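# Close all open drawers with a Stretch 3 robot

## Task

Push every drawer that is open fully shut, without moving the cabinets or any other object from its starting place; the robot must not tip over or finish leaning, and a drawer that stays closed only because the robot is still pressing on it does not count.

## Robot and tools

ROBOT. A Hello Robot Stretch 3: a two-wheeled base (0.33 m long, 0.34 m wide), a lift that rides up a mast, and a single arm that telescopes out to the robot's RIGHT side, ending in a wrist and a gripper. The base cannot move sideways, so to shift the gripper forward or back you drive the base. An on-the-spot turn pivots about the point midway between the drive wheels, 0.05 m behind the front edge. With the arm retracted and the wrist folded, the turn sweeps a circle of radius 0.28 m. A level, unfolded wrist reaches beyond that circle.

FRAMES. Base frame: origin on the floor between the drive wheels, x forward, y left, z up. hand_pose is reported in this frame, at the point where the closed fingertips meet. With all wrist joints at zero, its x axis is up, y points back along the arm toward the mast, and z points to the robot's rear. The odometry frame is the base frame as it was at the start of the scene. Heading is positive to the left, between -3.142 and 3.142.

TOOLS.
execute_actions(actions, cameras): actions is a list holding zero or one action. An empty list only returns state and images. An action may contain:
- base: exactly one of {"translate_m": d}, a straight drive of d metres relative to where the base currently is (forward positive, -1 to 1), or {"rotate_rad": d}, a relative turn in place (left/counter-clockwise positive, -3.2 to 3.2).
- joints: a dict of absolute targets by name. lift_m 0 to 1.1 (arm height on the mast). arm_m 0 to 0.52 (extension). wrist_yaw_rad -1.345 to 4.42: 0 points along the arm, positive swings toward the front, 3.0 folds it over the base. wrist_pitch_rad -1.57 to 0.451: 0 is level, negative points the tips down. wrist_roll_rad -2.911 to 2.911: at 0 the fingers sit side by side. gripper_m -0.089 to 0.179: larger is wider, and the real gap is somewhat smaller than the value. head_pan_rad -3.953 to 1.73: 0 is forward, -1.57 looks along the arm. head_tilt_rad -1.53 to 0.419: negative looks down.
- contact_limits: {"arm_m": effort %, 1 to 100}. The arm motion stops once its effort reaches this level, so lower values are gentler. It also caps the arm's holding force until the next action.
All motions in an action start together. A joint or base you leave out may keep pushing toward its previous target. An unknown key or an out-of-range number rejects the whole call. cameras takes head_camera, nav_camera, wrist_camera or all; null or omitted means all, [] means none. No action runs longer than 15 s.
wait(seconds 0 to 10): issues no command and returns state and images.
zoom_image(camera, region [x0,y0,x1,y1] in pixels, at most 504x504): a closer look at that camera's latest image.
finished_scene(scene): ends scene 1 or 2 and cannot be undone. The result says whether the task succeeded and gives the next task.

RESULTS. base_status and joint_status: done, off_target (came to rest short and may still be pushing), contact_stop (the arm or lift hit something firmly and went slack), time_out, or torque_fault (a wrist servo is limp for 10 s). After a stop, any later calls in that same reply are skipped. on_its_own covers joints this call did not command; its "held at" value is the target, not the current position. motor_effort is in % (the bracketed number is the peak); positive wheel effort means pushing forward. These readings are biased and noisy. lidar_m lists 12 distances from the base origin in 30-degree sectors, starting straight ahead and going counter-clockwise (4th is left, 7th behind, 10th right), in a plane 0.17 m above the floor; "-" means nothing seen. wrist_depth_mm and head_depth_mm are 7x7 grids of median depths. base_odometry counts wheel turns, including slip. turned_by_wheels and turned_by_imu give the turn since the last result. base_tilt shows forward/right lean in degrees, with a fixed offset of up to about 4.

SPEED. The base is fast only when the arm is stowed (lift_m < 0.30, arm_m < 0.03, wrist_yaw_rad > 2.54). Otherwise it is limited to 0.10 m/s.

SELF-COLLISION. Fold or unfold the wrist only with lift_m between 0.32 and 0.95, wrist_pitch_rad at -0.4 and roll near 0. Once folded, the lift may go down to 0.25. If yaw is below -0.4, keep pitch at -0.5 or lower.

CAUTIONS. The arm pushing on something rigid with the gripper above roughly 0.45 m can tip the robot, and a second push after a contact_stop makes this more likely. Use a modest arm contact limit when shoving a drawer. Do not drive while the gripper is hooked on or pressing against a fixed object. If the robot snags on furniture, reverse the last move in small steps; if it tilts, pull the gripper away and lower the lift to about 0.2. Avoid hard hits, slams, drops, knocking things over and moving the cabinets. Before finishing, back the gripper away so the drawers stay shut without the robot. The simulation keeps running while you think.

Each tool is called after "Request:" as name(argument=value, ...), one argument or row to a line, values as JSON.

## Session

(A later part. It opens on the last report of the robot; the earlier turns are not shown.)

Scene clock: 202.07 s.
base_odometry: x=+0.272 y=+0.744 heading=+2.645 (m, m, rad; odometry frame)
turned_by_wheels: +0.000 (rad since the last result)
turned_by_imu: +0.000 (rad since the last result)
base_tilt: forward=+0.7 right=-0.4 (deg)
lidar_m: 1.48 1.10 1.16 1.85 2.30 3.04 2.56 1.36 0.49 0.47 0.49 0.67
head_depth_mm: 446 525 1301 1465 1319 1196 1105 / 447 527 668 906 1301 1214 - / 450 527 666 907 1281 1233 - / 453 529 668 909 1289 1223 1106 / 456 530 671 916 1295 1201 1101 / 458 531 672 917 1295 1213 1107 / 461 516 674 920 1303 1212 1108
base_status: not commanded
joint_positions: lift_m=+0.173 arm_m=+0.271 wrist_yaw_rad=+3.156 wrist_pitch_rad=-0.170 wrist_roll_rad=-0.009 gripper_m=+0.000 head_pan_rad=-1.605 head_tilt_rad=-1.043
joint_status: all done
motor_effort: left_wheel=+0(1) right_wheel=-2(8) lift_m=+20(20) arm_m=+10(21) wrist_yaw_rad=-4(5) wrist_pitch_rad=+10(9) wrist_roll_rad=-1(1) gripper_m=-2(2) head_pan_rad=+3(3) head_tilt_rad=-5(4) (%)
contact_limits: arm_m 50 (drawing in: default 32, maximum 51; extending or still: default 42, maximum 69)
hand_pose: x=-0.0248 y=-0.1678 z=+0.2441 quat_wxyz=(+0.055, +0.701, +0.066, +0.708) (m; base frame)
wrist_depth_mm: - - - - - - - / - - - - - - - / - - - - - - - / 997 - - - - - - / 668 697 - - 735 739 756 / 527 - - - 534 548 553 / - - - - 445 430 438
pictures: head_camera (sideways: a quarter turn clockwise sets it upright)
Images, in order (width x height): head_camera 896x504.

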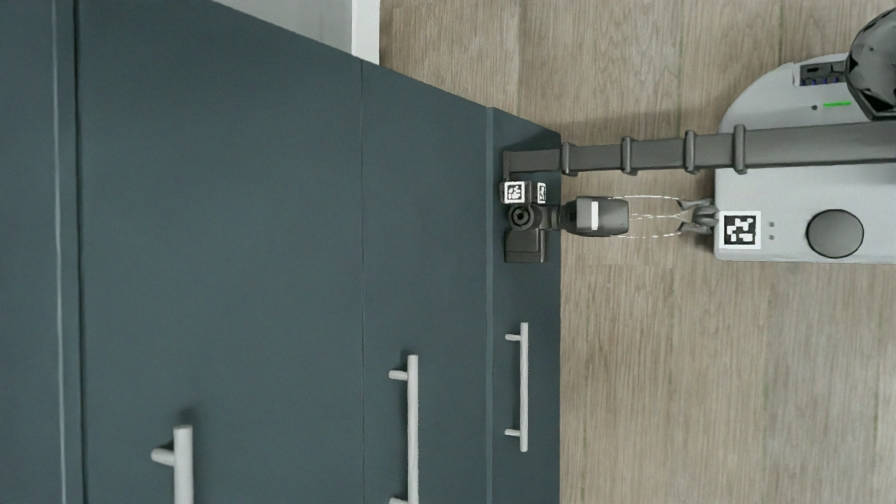

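Request:
execute_actions(
  actions=[
    {"joints": {"arm_m": 0.29}, "contact_limits": {"arm_m": 35}},
  ],
  cameras=["head_camera"],
)

Request:
zoom_image(
  camera="head_camera",
  region=[400, 60, 600, 300],
)

Scene clock: 205.93 s.
base_odometry: x=+0.272 y=+0.744 heading=+2.645 (m, m, rad; odometry frame)
turned_by_wheels: +0.000 (rad since the last result)
turned_by_imu: -0.001 (rad since the last result)
base_tilt: forward=+0.8 right=-0.4 (deg)
lidar_m: 1.48 1.10 1.16 1.84 2.30 3.01 2.56 1.36 0.50 0.48 0.50 0.68
head_depth_mm: 446 526 1299 1465 1316 1192 1108 / 447 526 666 905 1301 1215 - / 450 527 668 905 1286 1237 - / 453 528 668 907 1287 1221 1103 / 455 530 671 912 1301 1207 1106 / 458 530 674 917 1300 1213 1108 / 461 516 673 918 1304 1216 1109
base_status: not commanded
joint_positions: lift_m=+0.173 arm_m=+0.281 wrist_yaw_rad=+3.160 wrist_pitch_rad=-0.170 wrist_roll_rad=-0.009 gripper_m=+0.000 head_pan_rad=-1.605 head_tilt_rad=-1.043
joint_status: arm_m contact_stop (moved +0.010 of +0.019)
on_its_own: arm_m is slack since a contact_stop, until your next command for it (your +0.290 is given up)
motor_effort: left_wheel=+2(5) right_wheel=-5(13) lift_m=+19(19) arm_m=+0(39) wrist_yaw_rad=-6(16) wrist_pitch_rad=+9(10) wrist_roll_rad=-1(1) gripper_m=-3(3) head_pan_rad=+3(3) head_tilt_rad=-5(4) (%)
contact_limits: arm_m 35 (drawing in: default 32, maximum 51; extending or still: default 42, maximum 69)
hand_pose: x=-0.0258 y=-0.1778 z=+0.2442 quat_wxyz=(+0.054, +0.701, +0.067, +0.708) (m; base frame)
wrist_depth_mm: - - - - - - - / - - - - - - - / - - - - - - - / 985 - - - - - - / 665 729 - - 726 732 758 / 531 - - - 539 543 552 / 405 - - - 448 432 434
pictures: head_camera (sideways: a quarter turn clockwise sets it upright)
Images, in order (width x height): head_camera 896x504.

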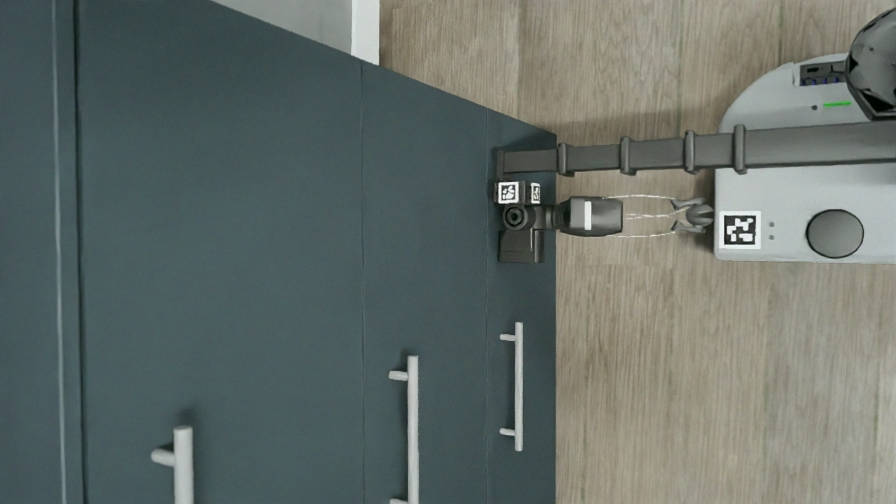

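Region (400, 60, 600, 300) of head_camera's 896x504 image, scaled by 2.100, with more detail than that image has.

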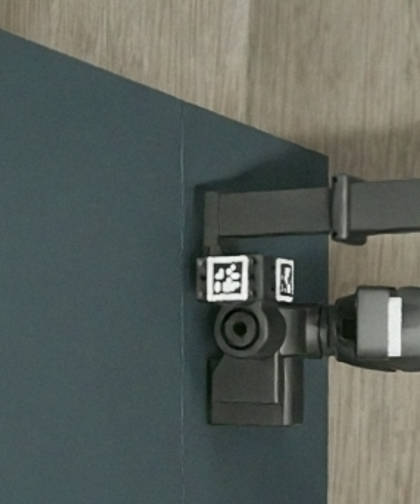

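Request:
execute_actions(
  actions=[
    {"base": {"translate_m": -0.22}, "joints": {"arm_m": 0.02, "lift_m": 0.29, "wrist_yaw_rad": 2.95, "head_pan_rad": -1.1, "head_tilt_rad": -1.0}},
  ],
  cameras=["head_camera"],
)

Request:
execute_actions(
  actions=[
    {"base": {"translate_m": -1.0}, "joints": {"head_pan_rad": -3.2, "head_tilt_rad": -0.65, "wrist_pitch_rad": -0.4}},
  ],
  cameras=["head_camera", "nav_camera"],
)

Scene clock: 214.63 s.
base_odometry: x=+0.466 y=+0.639 heading=+2.645 (m, m, rad; odometry frame)
turned_by_wheels: +0.000 (rad since the last result)
turned_by_imu: +0.001 (rad since the last result)
base_tilt: forward=+0.7 right=-0.3 (deg)
lidar_m: 1.70 1.28 1.42 2.15 2.73 2.83 2.33 1.35 1.00 0.48 0.50 0.68
head_depth_mm: 460 487 584 1437 1337 1201 1093 / 472 519 630 803 1281 1227 - / 490 556 684 891 1281 1249 - / 510 597 748 1004 1320 1213 1118 / 529 646 825 1130 1356 1215 1101 / 560 703 883 1342 1356 1222 1109 / 596 773 1044 1488 1367 1219 1113
base_status: done
joint_positions: lift_m=+0.289 arm_m=+0.020 wrist_yaw_rad=+2.951 wrist_pitch_rad=-0.170 wrist_roll_rad=-0.009 gripper_m=+0.000 head_pan_rad=-1.106 head_tilt_rad=-1.001
joint_status: all done
motor_effort: left_wheel=+0(5) right_wheel=+0(11) lift_m=+50(51) arm_m=-5(6) wrist_yaw_rad=-1(13) wrist_pitch_rad=+9(9) wrist_roll_rad=-1(1) gripper_m=-3(2) head_pan_rad=+3(42) head_tilt_rad=+1(9) (%)
hand_pose: x=+0.0257 y=+0.0787 z=+0.3609 quat_wxyz=(+0.127, +0.704, -0.006, +0.699) (m; base frame)
wrist_depth_mm: - - - - - - - / - - - - - - - / - - - - - - - / - - - - - - - / 916 - 936 - 982 - - / 676 - 740 - 728 740 749 / 558 543 564 576 584 591 600
pictures: head_camera (sideways: a quarter turn clockwise sets it upright)
Images, in order (width x height): head_camera 896x504.

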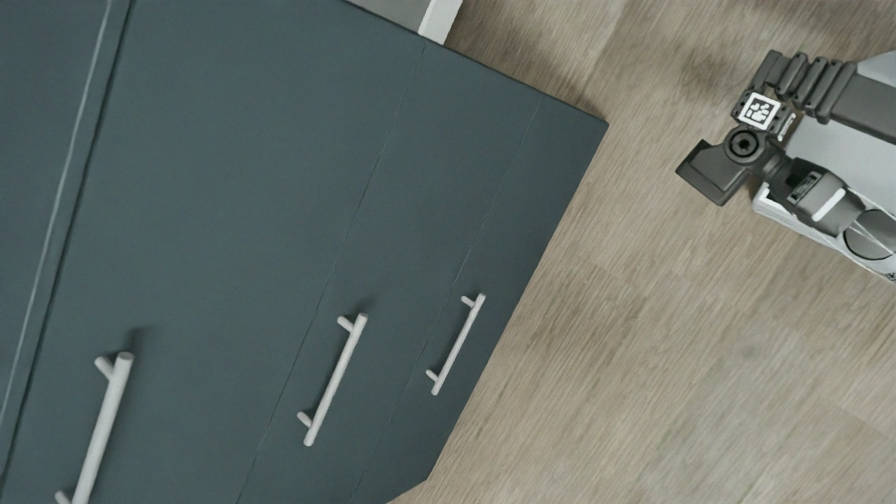

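Scene clock: 219.73 s.
base_odometry: x=+1.345 y=+0.163 heading=+2.645 (m, m, rad; odometry frame)
turned_by_wheels: +0.000 (rad since the last result)
turned_by_imu: +0.003 (rad since the last result)
base_tilt: forward=+0.7 right=-0.4 (deg)
lidar_m: 1.87 2.17 2.31 2.29 2.23 1.98 1.35 1.32 0.98 0.95 1.00 1.13
head_depth_mm: 1747 1955 2231 2099 1677 1391 1183 / 1745 1959 2231 2119 1685 1390 1186 / 1755 1959 2199 2133 1685 1394 1190 / 1756 1875 1439 1294 1684 1401 1187 / 1766 1883 1540 1305 1694 1398 1189 / 1773 1990 2179 1931 1692 1395 1194 / 1775 2009 2275 2138 1700 1403 1195
base_status: done
joint_positions: lift_m=+0.289 arm_m=+0.020 wrist_yaw_rad=+2.951 wrist_pitch_rad=-0.413 wrist_roll_rad=-0.009 gripper_m=+0.000 head_pan_rad=-3.193 head_tilt_rad=-0.655
joint_status: all done
motor_effort: left_wheel=-1(5) right_wheel=+1(5) lift_m=+49(50) arm_m=-6(6) wrist_yaw_rad=-1(1) wrist_pitch_rad=+6(7) wrist_roll_rad=-1(1) gripper_m=-2(3) head_pan_rad=-4(49) head_tilt_rad=+3(31) (%)
hand_pose: x=+0.0214 y=+0.0556 z=+0.3031 quat_wxyz=(+0.210, +0.699, +0.080, +0.678) (m; base frame)
wrist_depth_mm: - - - - - - - / - - - - - - - / 987 - - - - - - / 761 - 808 801 825 844 846 / 606 609 646 692 633 649 665 / 504 518 - - 538 530 541 / - - - 443 446 453 461
pictures: head_camera (sideways: a quarter turn clockwise sets it upright), nav_camera (sideways: a quarter turn counterclockwise sets it upright)
Images, in order (width x height): head_camera 896x504, nav_camera 672x504.

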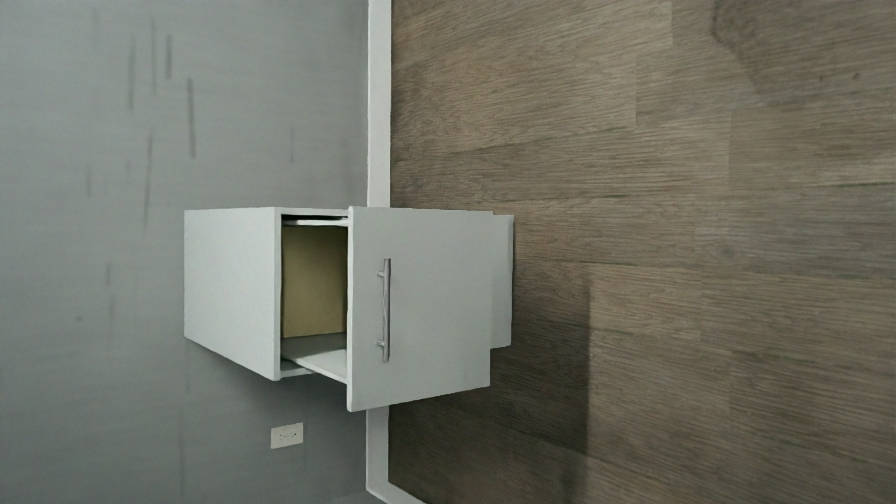

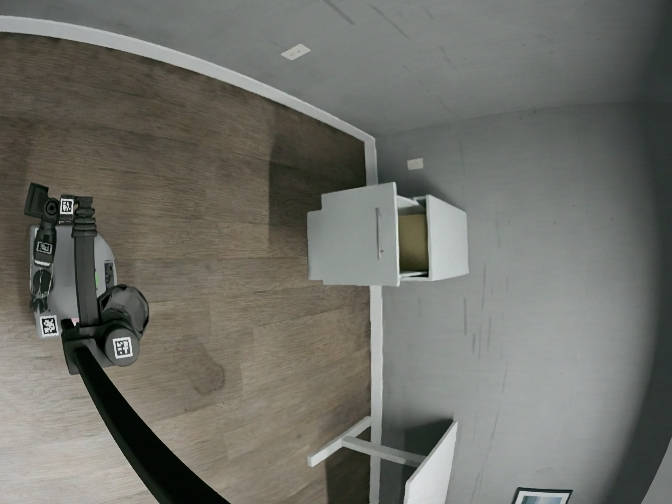

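Request:
execute_actions(
  actions=[
    {"base": {"translate_m": -0.755}, "joints": {"head_pan_rad": -3.2, "head_tilt_rad": -1.05, "arm_m": 0.0, "wrist_yaw_rad": 3.0}},
  ],
  cameras=["head_camera"],
)

Request:
execute_actions(
  actions=[
    {"base": {"rotate_rad": -1.63}, "joints": {"head_pan_rad": -1.6, "head_tilt_rad": -1.0, "arm_m": 0.025}},
  ],
  cameras=["head_camera"],
)

Scene clock: 232.50 s.
base_odometry: x=+2.009 y=-0.197 heading=+2.645 (m, m, rad; odometry frame)
turned_by_wheels: +0.000 (rad since the last result)
turned_by_imu: +0.002 (rad since the last result)
base_tilt: forward=+0.8 right=-0.4 (deg)
lidar_m: 1.88 2.90 2.59 2.10 1.79 1.33 0.60 0.63 0.96 0.93 0.98 1.36
head_depth_mm: 1235 1489 1671 1477 1316 1228 1083 / 1242 1495 1679 1483 1327 - 1082 / 1008 848 1082 1432 1079 - - / 959 812 1126 1013 811 - - / 964 816 1131 1019 821 1243 - / 972 820 1039 969 834 1227 1123 / 1256 882 1628 743 1288 1214 1107
base_status: done
joint_positions: lift_m=+0.289 arm_m=+0.000 wrist_yaw_rad=+2.999 wrist_pitch_rad=-0.413 wrist_roll_rad=-0.009 gripper_m=+0.000 head_pan_rad=-3.193 head_tilt_rad=-1.038
joint_status: all done
motor_effort: left_wheel=-1(7) right_wheel=+1(6) lift_m=+49(49) arm_m=-6(7) wrist_yaw_rad=+1(3) wrist_pitch_rad=+6(6) wrist_roll_rad=-1(1) gripper_m=-2(3) head_pan_rad=-4(3) head_tilt_rad=-7(40) (%)
hand_pose: x=+0.0107 y=+0.0774 z=+0.3030 quat_wxyz=(+0.194, +0.697, +0.096, +0.683) (m; base frame)
wrist_depth_mm: - - - - - - - / - - - - - - - / - - - - - - - / 762 764 808 810 838 837 846 / 606 604 653 683 642 648 671 / 498 503 - - 534 534 548 / 441 - - 443 450 452 459
pictures: head_camera (sideways: a quarter turn clockwise sets it upright)
Images, in order (width x height): head_camera 896x504.

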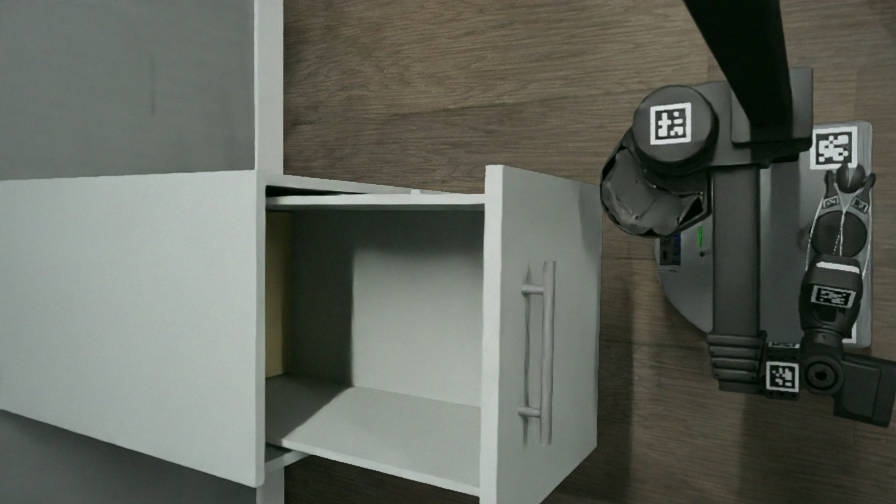

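Scene clock: 234.73 s.
base_odometry: x=+2.009 y=-0.197 heading=+1.015 (m, m, rad; odometry frame)
turned_by_wheels: -1.630 (rad since the last result)
turned_by_imu: -1.637 (rad since the last result)
base_tilt: forward=+0.8 right=-0.3 (deg)
lidar_m: 0.93 0.96 1.30 1.83 2.89 2.59 2.10 1.47 1.35 0.60 0.62 0.98
head_depth_mm: 1216 1463 1691 1507 1331 1207 1094 / 1220 1464 1678 1517 1341 1224 - / 1187 1379 1653 1485 892 1244 - / 1034 856 1143 1040 707 1230 1102 / 1036 859 1144 1040 708 1215 1103 / 1042 866 1020 1014 709 1221 1108 / 1213 935 868 807 710 1223 1109
base_status: done
joint_positions: lift_m=+0.289 arm_m=+0.025 wrist_yaw_rad=+2.999 wrist_pitch_rad=-0.413 wrist_roll_rad=-0.009 gripper_m=+0.000 head_pan_rad=-1.607 head_tilt_rad=-1.001
joint_status: all done
motor_effort: left_wheel=+2(11) right_wheel=-2(9) lift_m=+50(49) arm_m=+5(6) wrist_yaw_rad=+2(2) wrist_pitch_rad=+6(6) wrist_roll_rad=-1(1) gripper_m=-3(3) head_pan_rad=+4(51) head_tilt_rad=+0(8) (%)
hand_pose: x=+0.0107 y=+0.0531 z=+0.3030 quat_wxyz=(+0.194, +0.697, +0.096, +0.683) (m; base frame)
wrist_depth_mm: - - - - - - 894 / - - - - - - 904 / - - - - - - 903 / 754 764 794 805 848 836 835 / 610 608 644 693 636 653 667 / 505 517 - - 531 538 541 / - - - 439 449 452 457
pictures: head_camera (sideways: a quarter turn clockwise sets it upright)
Images, in order (width x height): head_camera 896x504.

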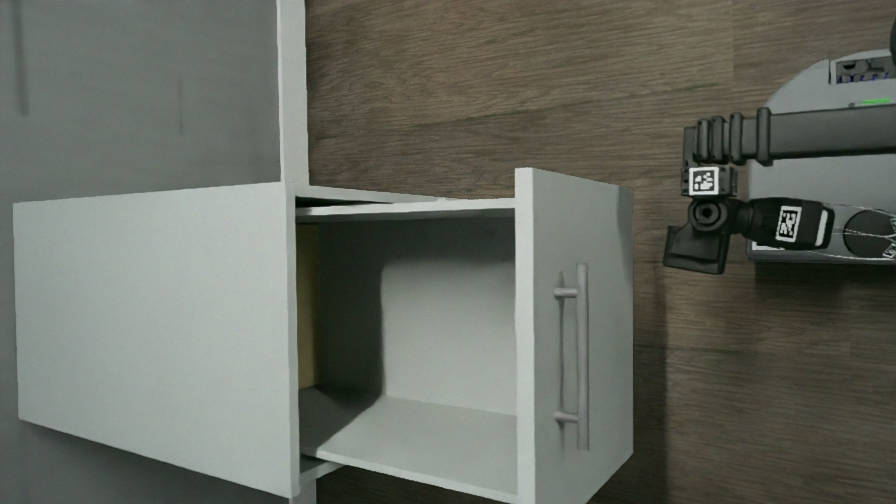

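Request:
execute_actions(
  actions=[
    {"base": {"translate_m": 0.07}, "joints": {"lift_m": 0.33, "arm_m": 0.098, "wrist_yaw_rad": 3.19}},
  ],
  cameras=["head_camera"],
)

Request:
execute_actions(
  actions=[
    {"joints": {"arm_m": 0.408}, "contact_limits": {"arm_m": 30}},
  ],
  cameras=["head_camera"],
)

Scene clock: 240.90 s.
base_odometry: x=+2.046 y=-0.137 heading=+1.015 (m, m, rad; odometry frame)
turned_by_wheels: +0.000 (rad since the last result)
turned_by_imu: +0.000 (rad since the last result)
base_tilt: forward=+0.9 right=-0.4 (deg)
lidar_m: 0.86 0.89 1.20 1.82 2.92 2.64 2.17 1.52 1.35 0.60 0.62 0.90
head_depth_mm: 1208 1451 1684 1513 1345 1205 1100 / 1210 1421 1664 1520 1304 1209 - / 1029 851 884 999 680 1215 - / 1033 855 1145 1038 642 1206 1101 / 1037 859 1144 1039 683 1213 1102 / 1128 864 841 826 730 1220 1110 / 1209 1450 1700 1544 1316 1223 1109
base_status: done
joint_positions: lift_m=+0.329 arm_m=+0.098 wrist_yaw_rad=+3.190 wrist_pitch_rad=-0.414 wrist_roll_rad=-0.009 gripper_m=+0.000 head_pan_rad=-1.607 head_tilt_rad=-1.000
joint_status: all done
motor_effort: left_wheel=+2(8) right_wheel=-1(7) lift_m=+49(52) arm_m=+6(13) wrist_yaw_rad=+0(1) wrist_pitch_rad=+7(7) wrist_roll_rad=-1(1) gripper_m=-2(3) head_pan_rad=+4(4) head_tilt_rad=-1(0) (%)
hand_pose: x=-0.0322 y=-0.0178 z=+0.3429 quat_wxyz=(+0.128, +0.685, +0.163, +0.699) (m; base frame)
wrist_depth_mm: - - - - - - - / - - - - - - - / - - - - - - - / 826 830 853 892 893 920 931 / 651 668 710 - 689 708 737 / 541 576 - - 581 589 590 / 465 - - - 486 504 504
pictures: head_camera (sideways: a quarter turn clockwise sets it upright)
Images, in order (width x height): head_camera 896x504.

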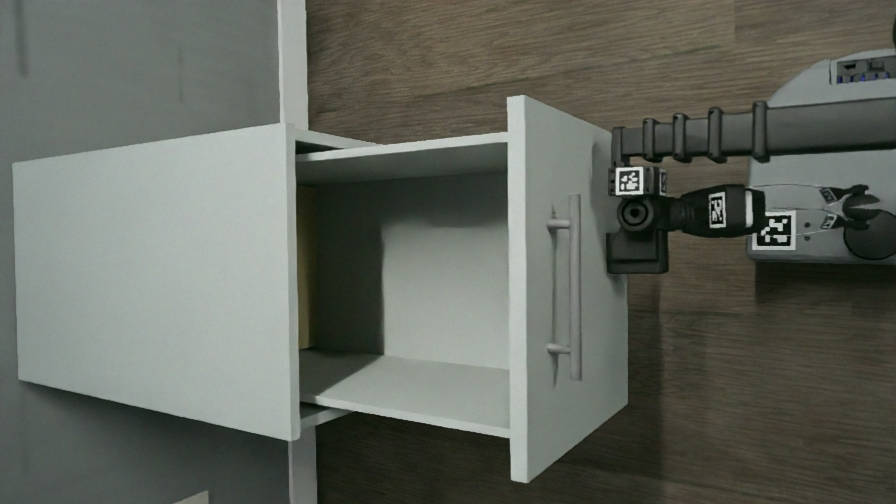

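Scene clock: 244.33 s.
base_odometry: x=+2.046 y=-0.137 heading=+1.015 (m, m, rad; odometry frame)
turned_by_wheels: +0.000 (rad since the last result)
turned_by_imu: +0.000 (rad since the last result)
base_tilt: forward=+0.9 right=-0.4 (deg)
lidar_m: 0.87 0.89 1.20 1.82 2.92 2.65 2.17 1.52 1.35 0.60 0.62 0.90
head_depth_mm: 1216 1456 1682 1512 1341 1203 1098 / 1216 1411 1681 1510 1342 1206 - / 1032 853 806 1071 1342 1210 - / 1034 857 807 1095 1332 1215 1102 / 1040 864 806 1072 1334 1220 1103 / 1129 865 805 1481 1358 1224 1106 / 1214 1452 1696 1540 1364 1222 1113
base_status: not commanded
joint_positions: lift_m=+0.329 arm_m=+0.400 wrist_yaw_rad=+3.196 wrist_pitch_rad=-0.414 wrist_roll_rad=-0.009 gripper_m=+0.000 head_pan_rad=-1.607 head_tilt_rad=-1.000
joint_status: arm_m contact_stop (moved +0.302 of +0.310)
on_its_own: arm_m is slack since a contact_stop, until your next command for it (your +0.408 is given up)
motor_effort: left_wheel=-1(5) right_wheel=+2(15) lift_m=+49(49) arm_m=-1(33) wrist_yaw_rad=-3(11) wrist_pitch_rad=+7(7) wrist_roll_rad=-1(1) gripper_m=-2(2) head_pan_rad=+4(4) head_tilt_rad=+0(1) (%)
contact_limits: arm_m 30 (drawing in: default 32, maximum 51; extending or still: default 42, maximum 69)
hand_pose: x=-0.0334 y=-0.3204 z=+0.3427 quat_wxyz=(+0.126, +0.684, +0.165, +0.699) (m; base frame)
wrist_depth_mm: - - - - - - - / - - - - - - - / - - - - - - - / 837 852 - - 907 942 931 / 652 669 - - 714 719 729 / 550 560 - - 583 594 596 / 470 470 465 471 491 498 507
pictures: head_camera (sideways: a quarter turn clockwise sets it upright)
Images, in order (width x height): head_camera 896x504.

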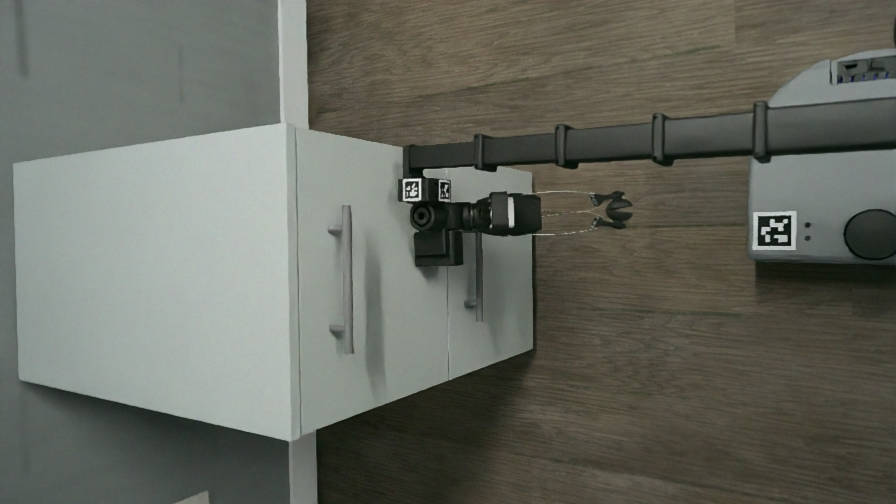

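Closed. I'll back the arm off so it isn't touching, then check.

Request:
execute_actions(
  actions=[
    {"joints": {"arm_m": 0.37, "wrist_pitch_rad": -0.2}},
  ],
)

Request:
zoom_image(
  camera="head_camera",
  region=[270, 230, 550, 450],
)

Scene clock: 248.57 s.
base_odometry: x=+2.046 y=-0.137 heading=+1.015 (m, m, rad; odometry frame)
turned_by_wheels: +0.000 (rad since the last result)
turned_by_imu: +0.000 (rad since the last result)
base_tilt: forward=+0.8 right=-0.4 (deg)
lidar_m: 0.86 0.89 1.19 1.82 2.93 2.66 2.17 1.52 1.35 0.60 0.62 0.90
head_depth_mm: 1211 1462 1686 1508 1335 1207 1102 / 1217 1417 1671 1514 1345 1208 - / 1029 852 807 979 1327 1218 - / 1036 856 808 1019 1332 1214 1101 / 1044 860 807 1071 1338 1219 1106 / 1124 867 805 1480 1361 1222 1103 / 1205 1453 1694 1540 1366 1226 1104
base_status: not commanded
joint_positions: lift_m=+0.329 arm_m=+0.370 wrist_yaw_rad=+3.192 wrist_pitch_rad=-0.222 wrist_roll_rad=-0.009 gripper_m=+0.000 head_pan_rad=-1.607 head_tilt_rad=-1.000
joint_status: all done
motor_effort: left_wheel=+1(1) right_wheel=-1(1) lift_m=+49(49) arm_m=-6(6) wrist_yaw_rad=-1(4) wrist_pitch_rad=+10(11) wrist_roll_rad=-1(1) gripper_m=-2(3) head_pan_rad=+4(4) head_tilt_rad=+0(0) (%)
hand_pose: x=-0.0335 y=-0.2710 z=+0.3879 quat_wxyz=(+0.061, +0.697, +0.097, +0.708) (m; base frame)
wrist_depth_mm: - - - - - - - / - - - - - - - / - - - - - - - / - - - - - - - / 919 899 - - 953 996 950 / 701 715 - - 737 748 763 / 565 567 - - 593 606 621
pictures: head_camera (sideways: a quarter turn clockwise sets it upright), nav_camera (sideways: a quarter turn counterclockwise sets it upright), wrist_camera
Images, in order (width x height): head_camera 896x504, nav_camera 672x504, wrist_camera 644x364.

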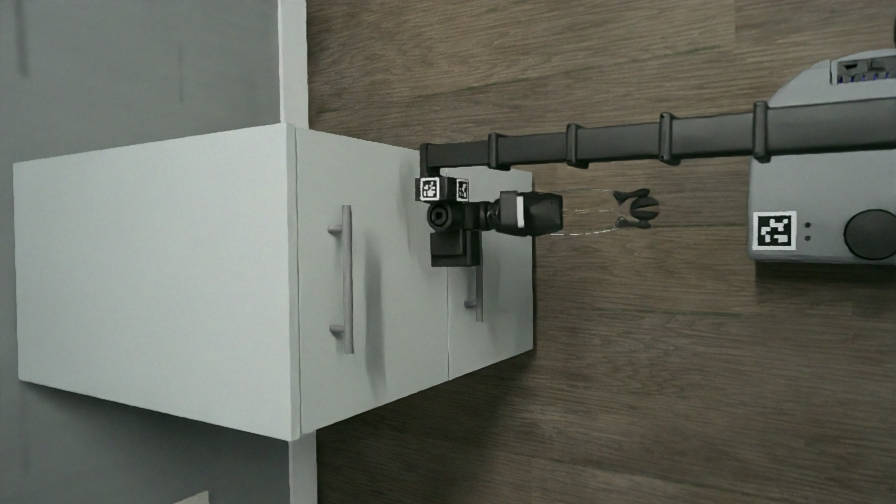

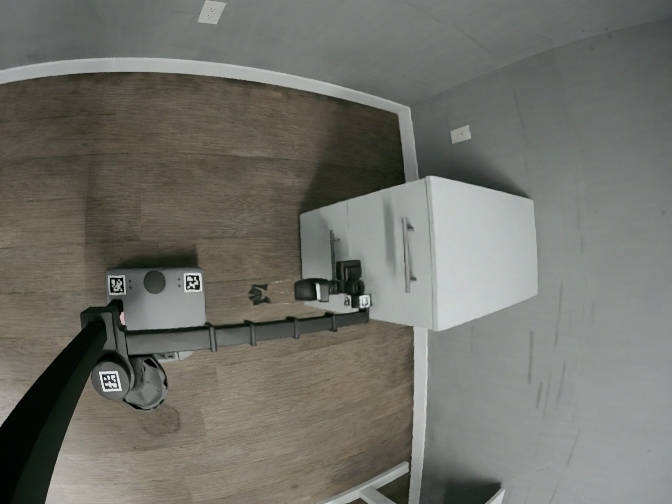

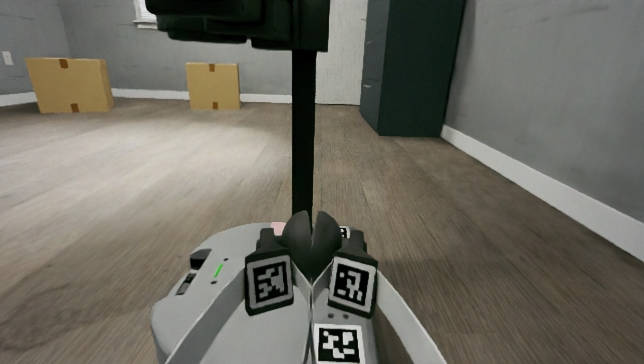

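Region (270, 230, 550, 450) of head_camera's 896x504 image, scaled by 1.800, with more detail than that image has; it fills the top 396 rows of this view, and the rest is white.

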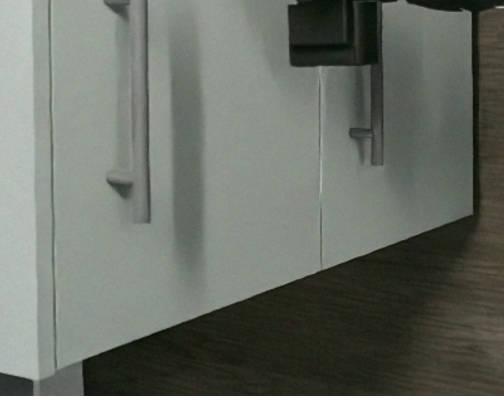

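All three drawers are flush and the robot isn't touching any of them.

Request:
finished_scene(
  scene=2,
)

The scene is finished: the task was done.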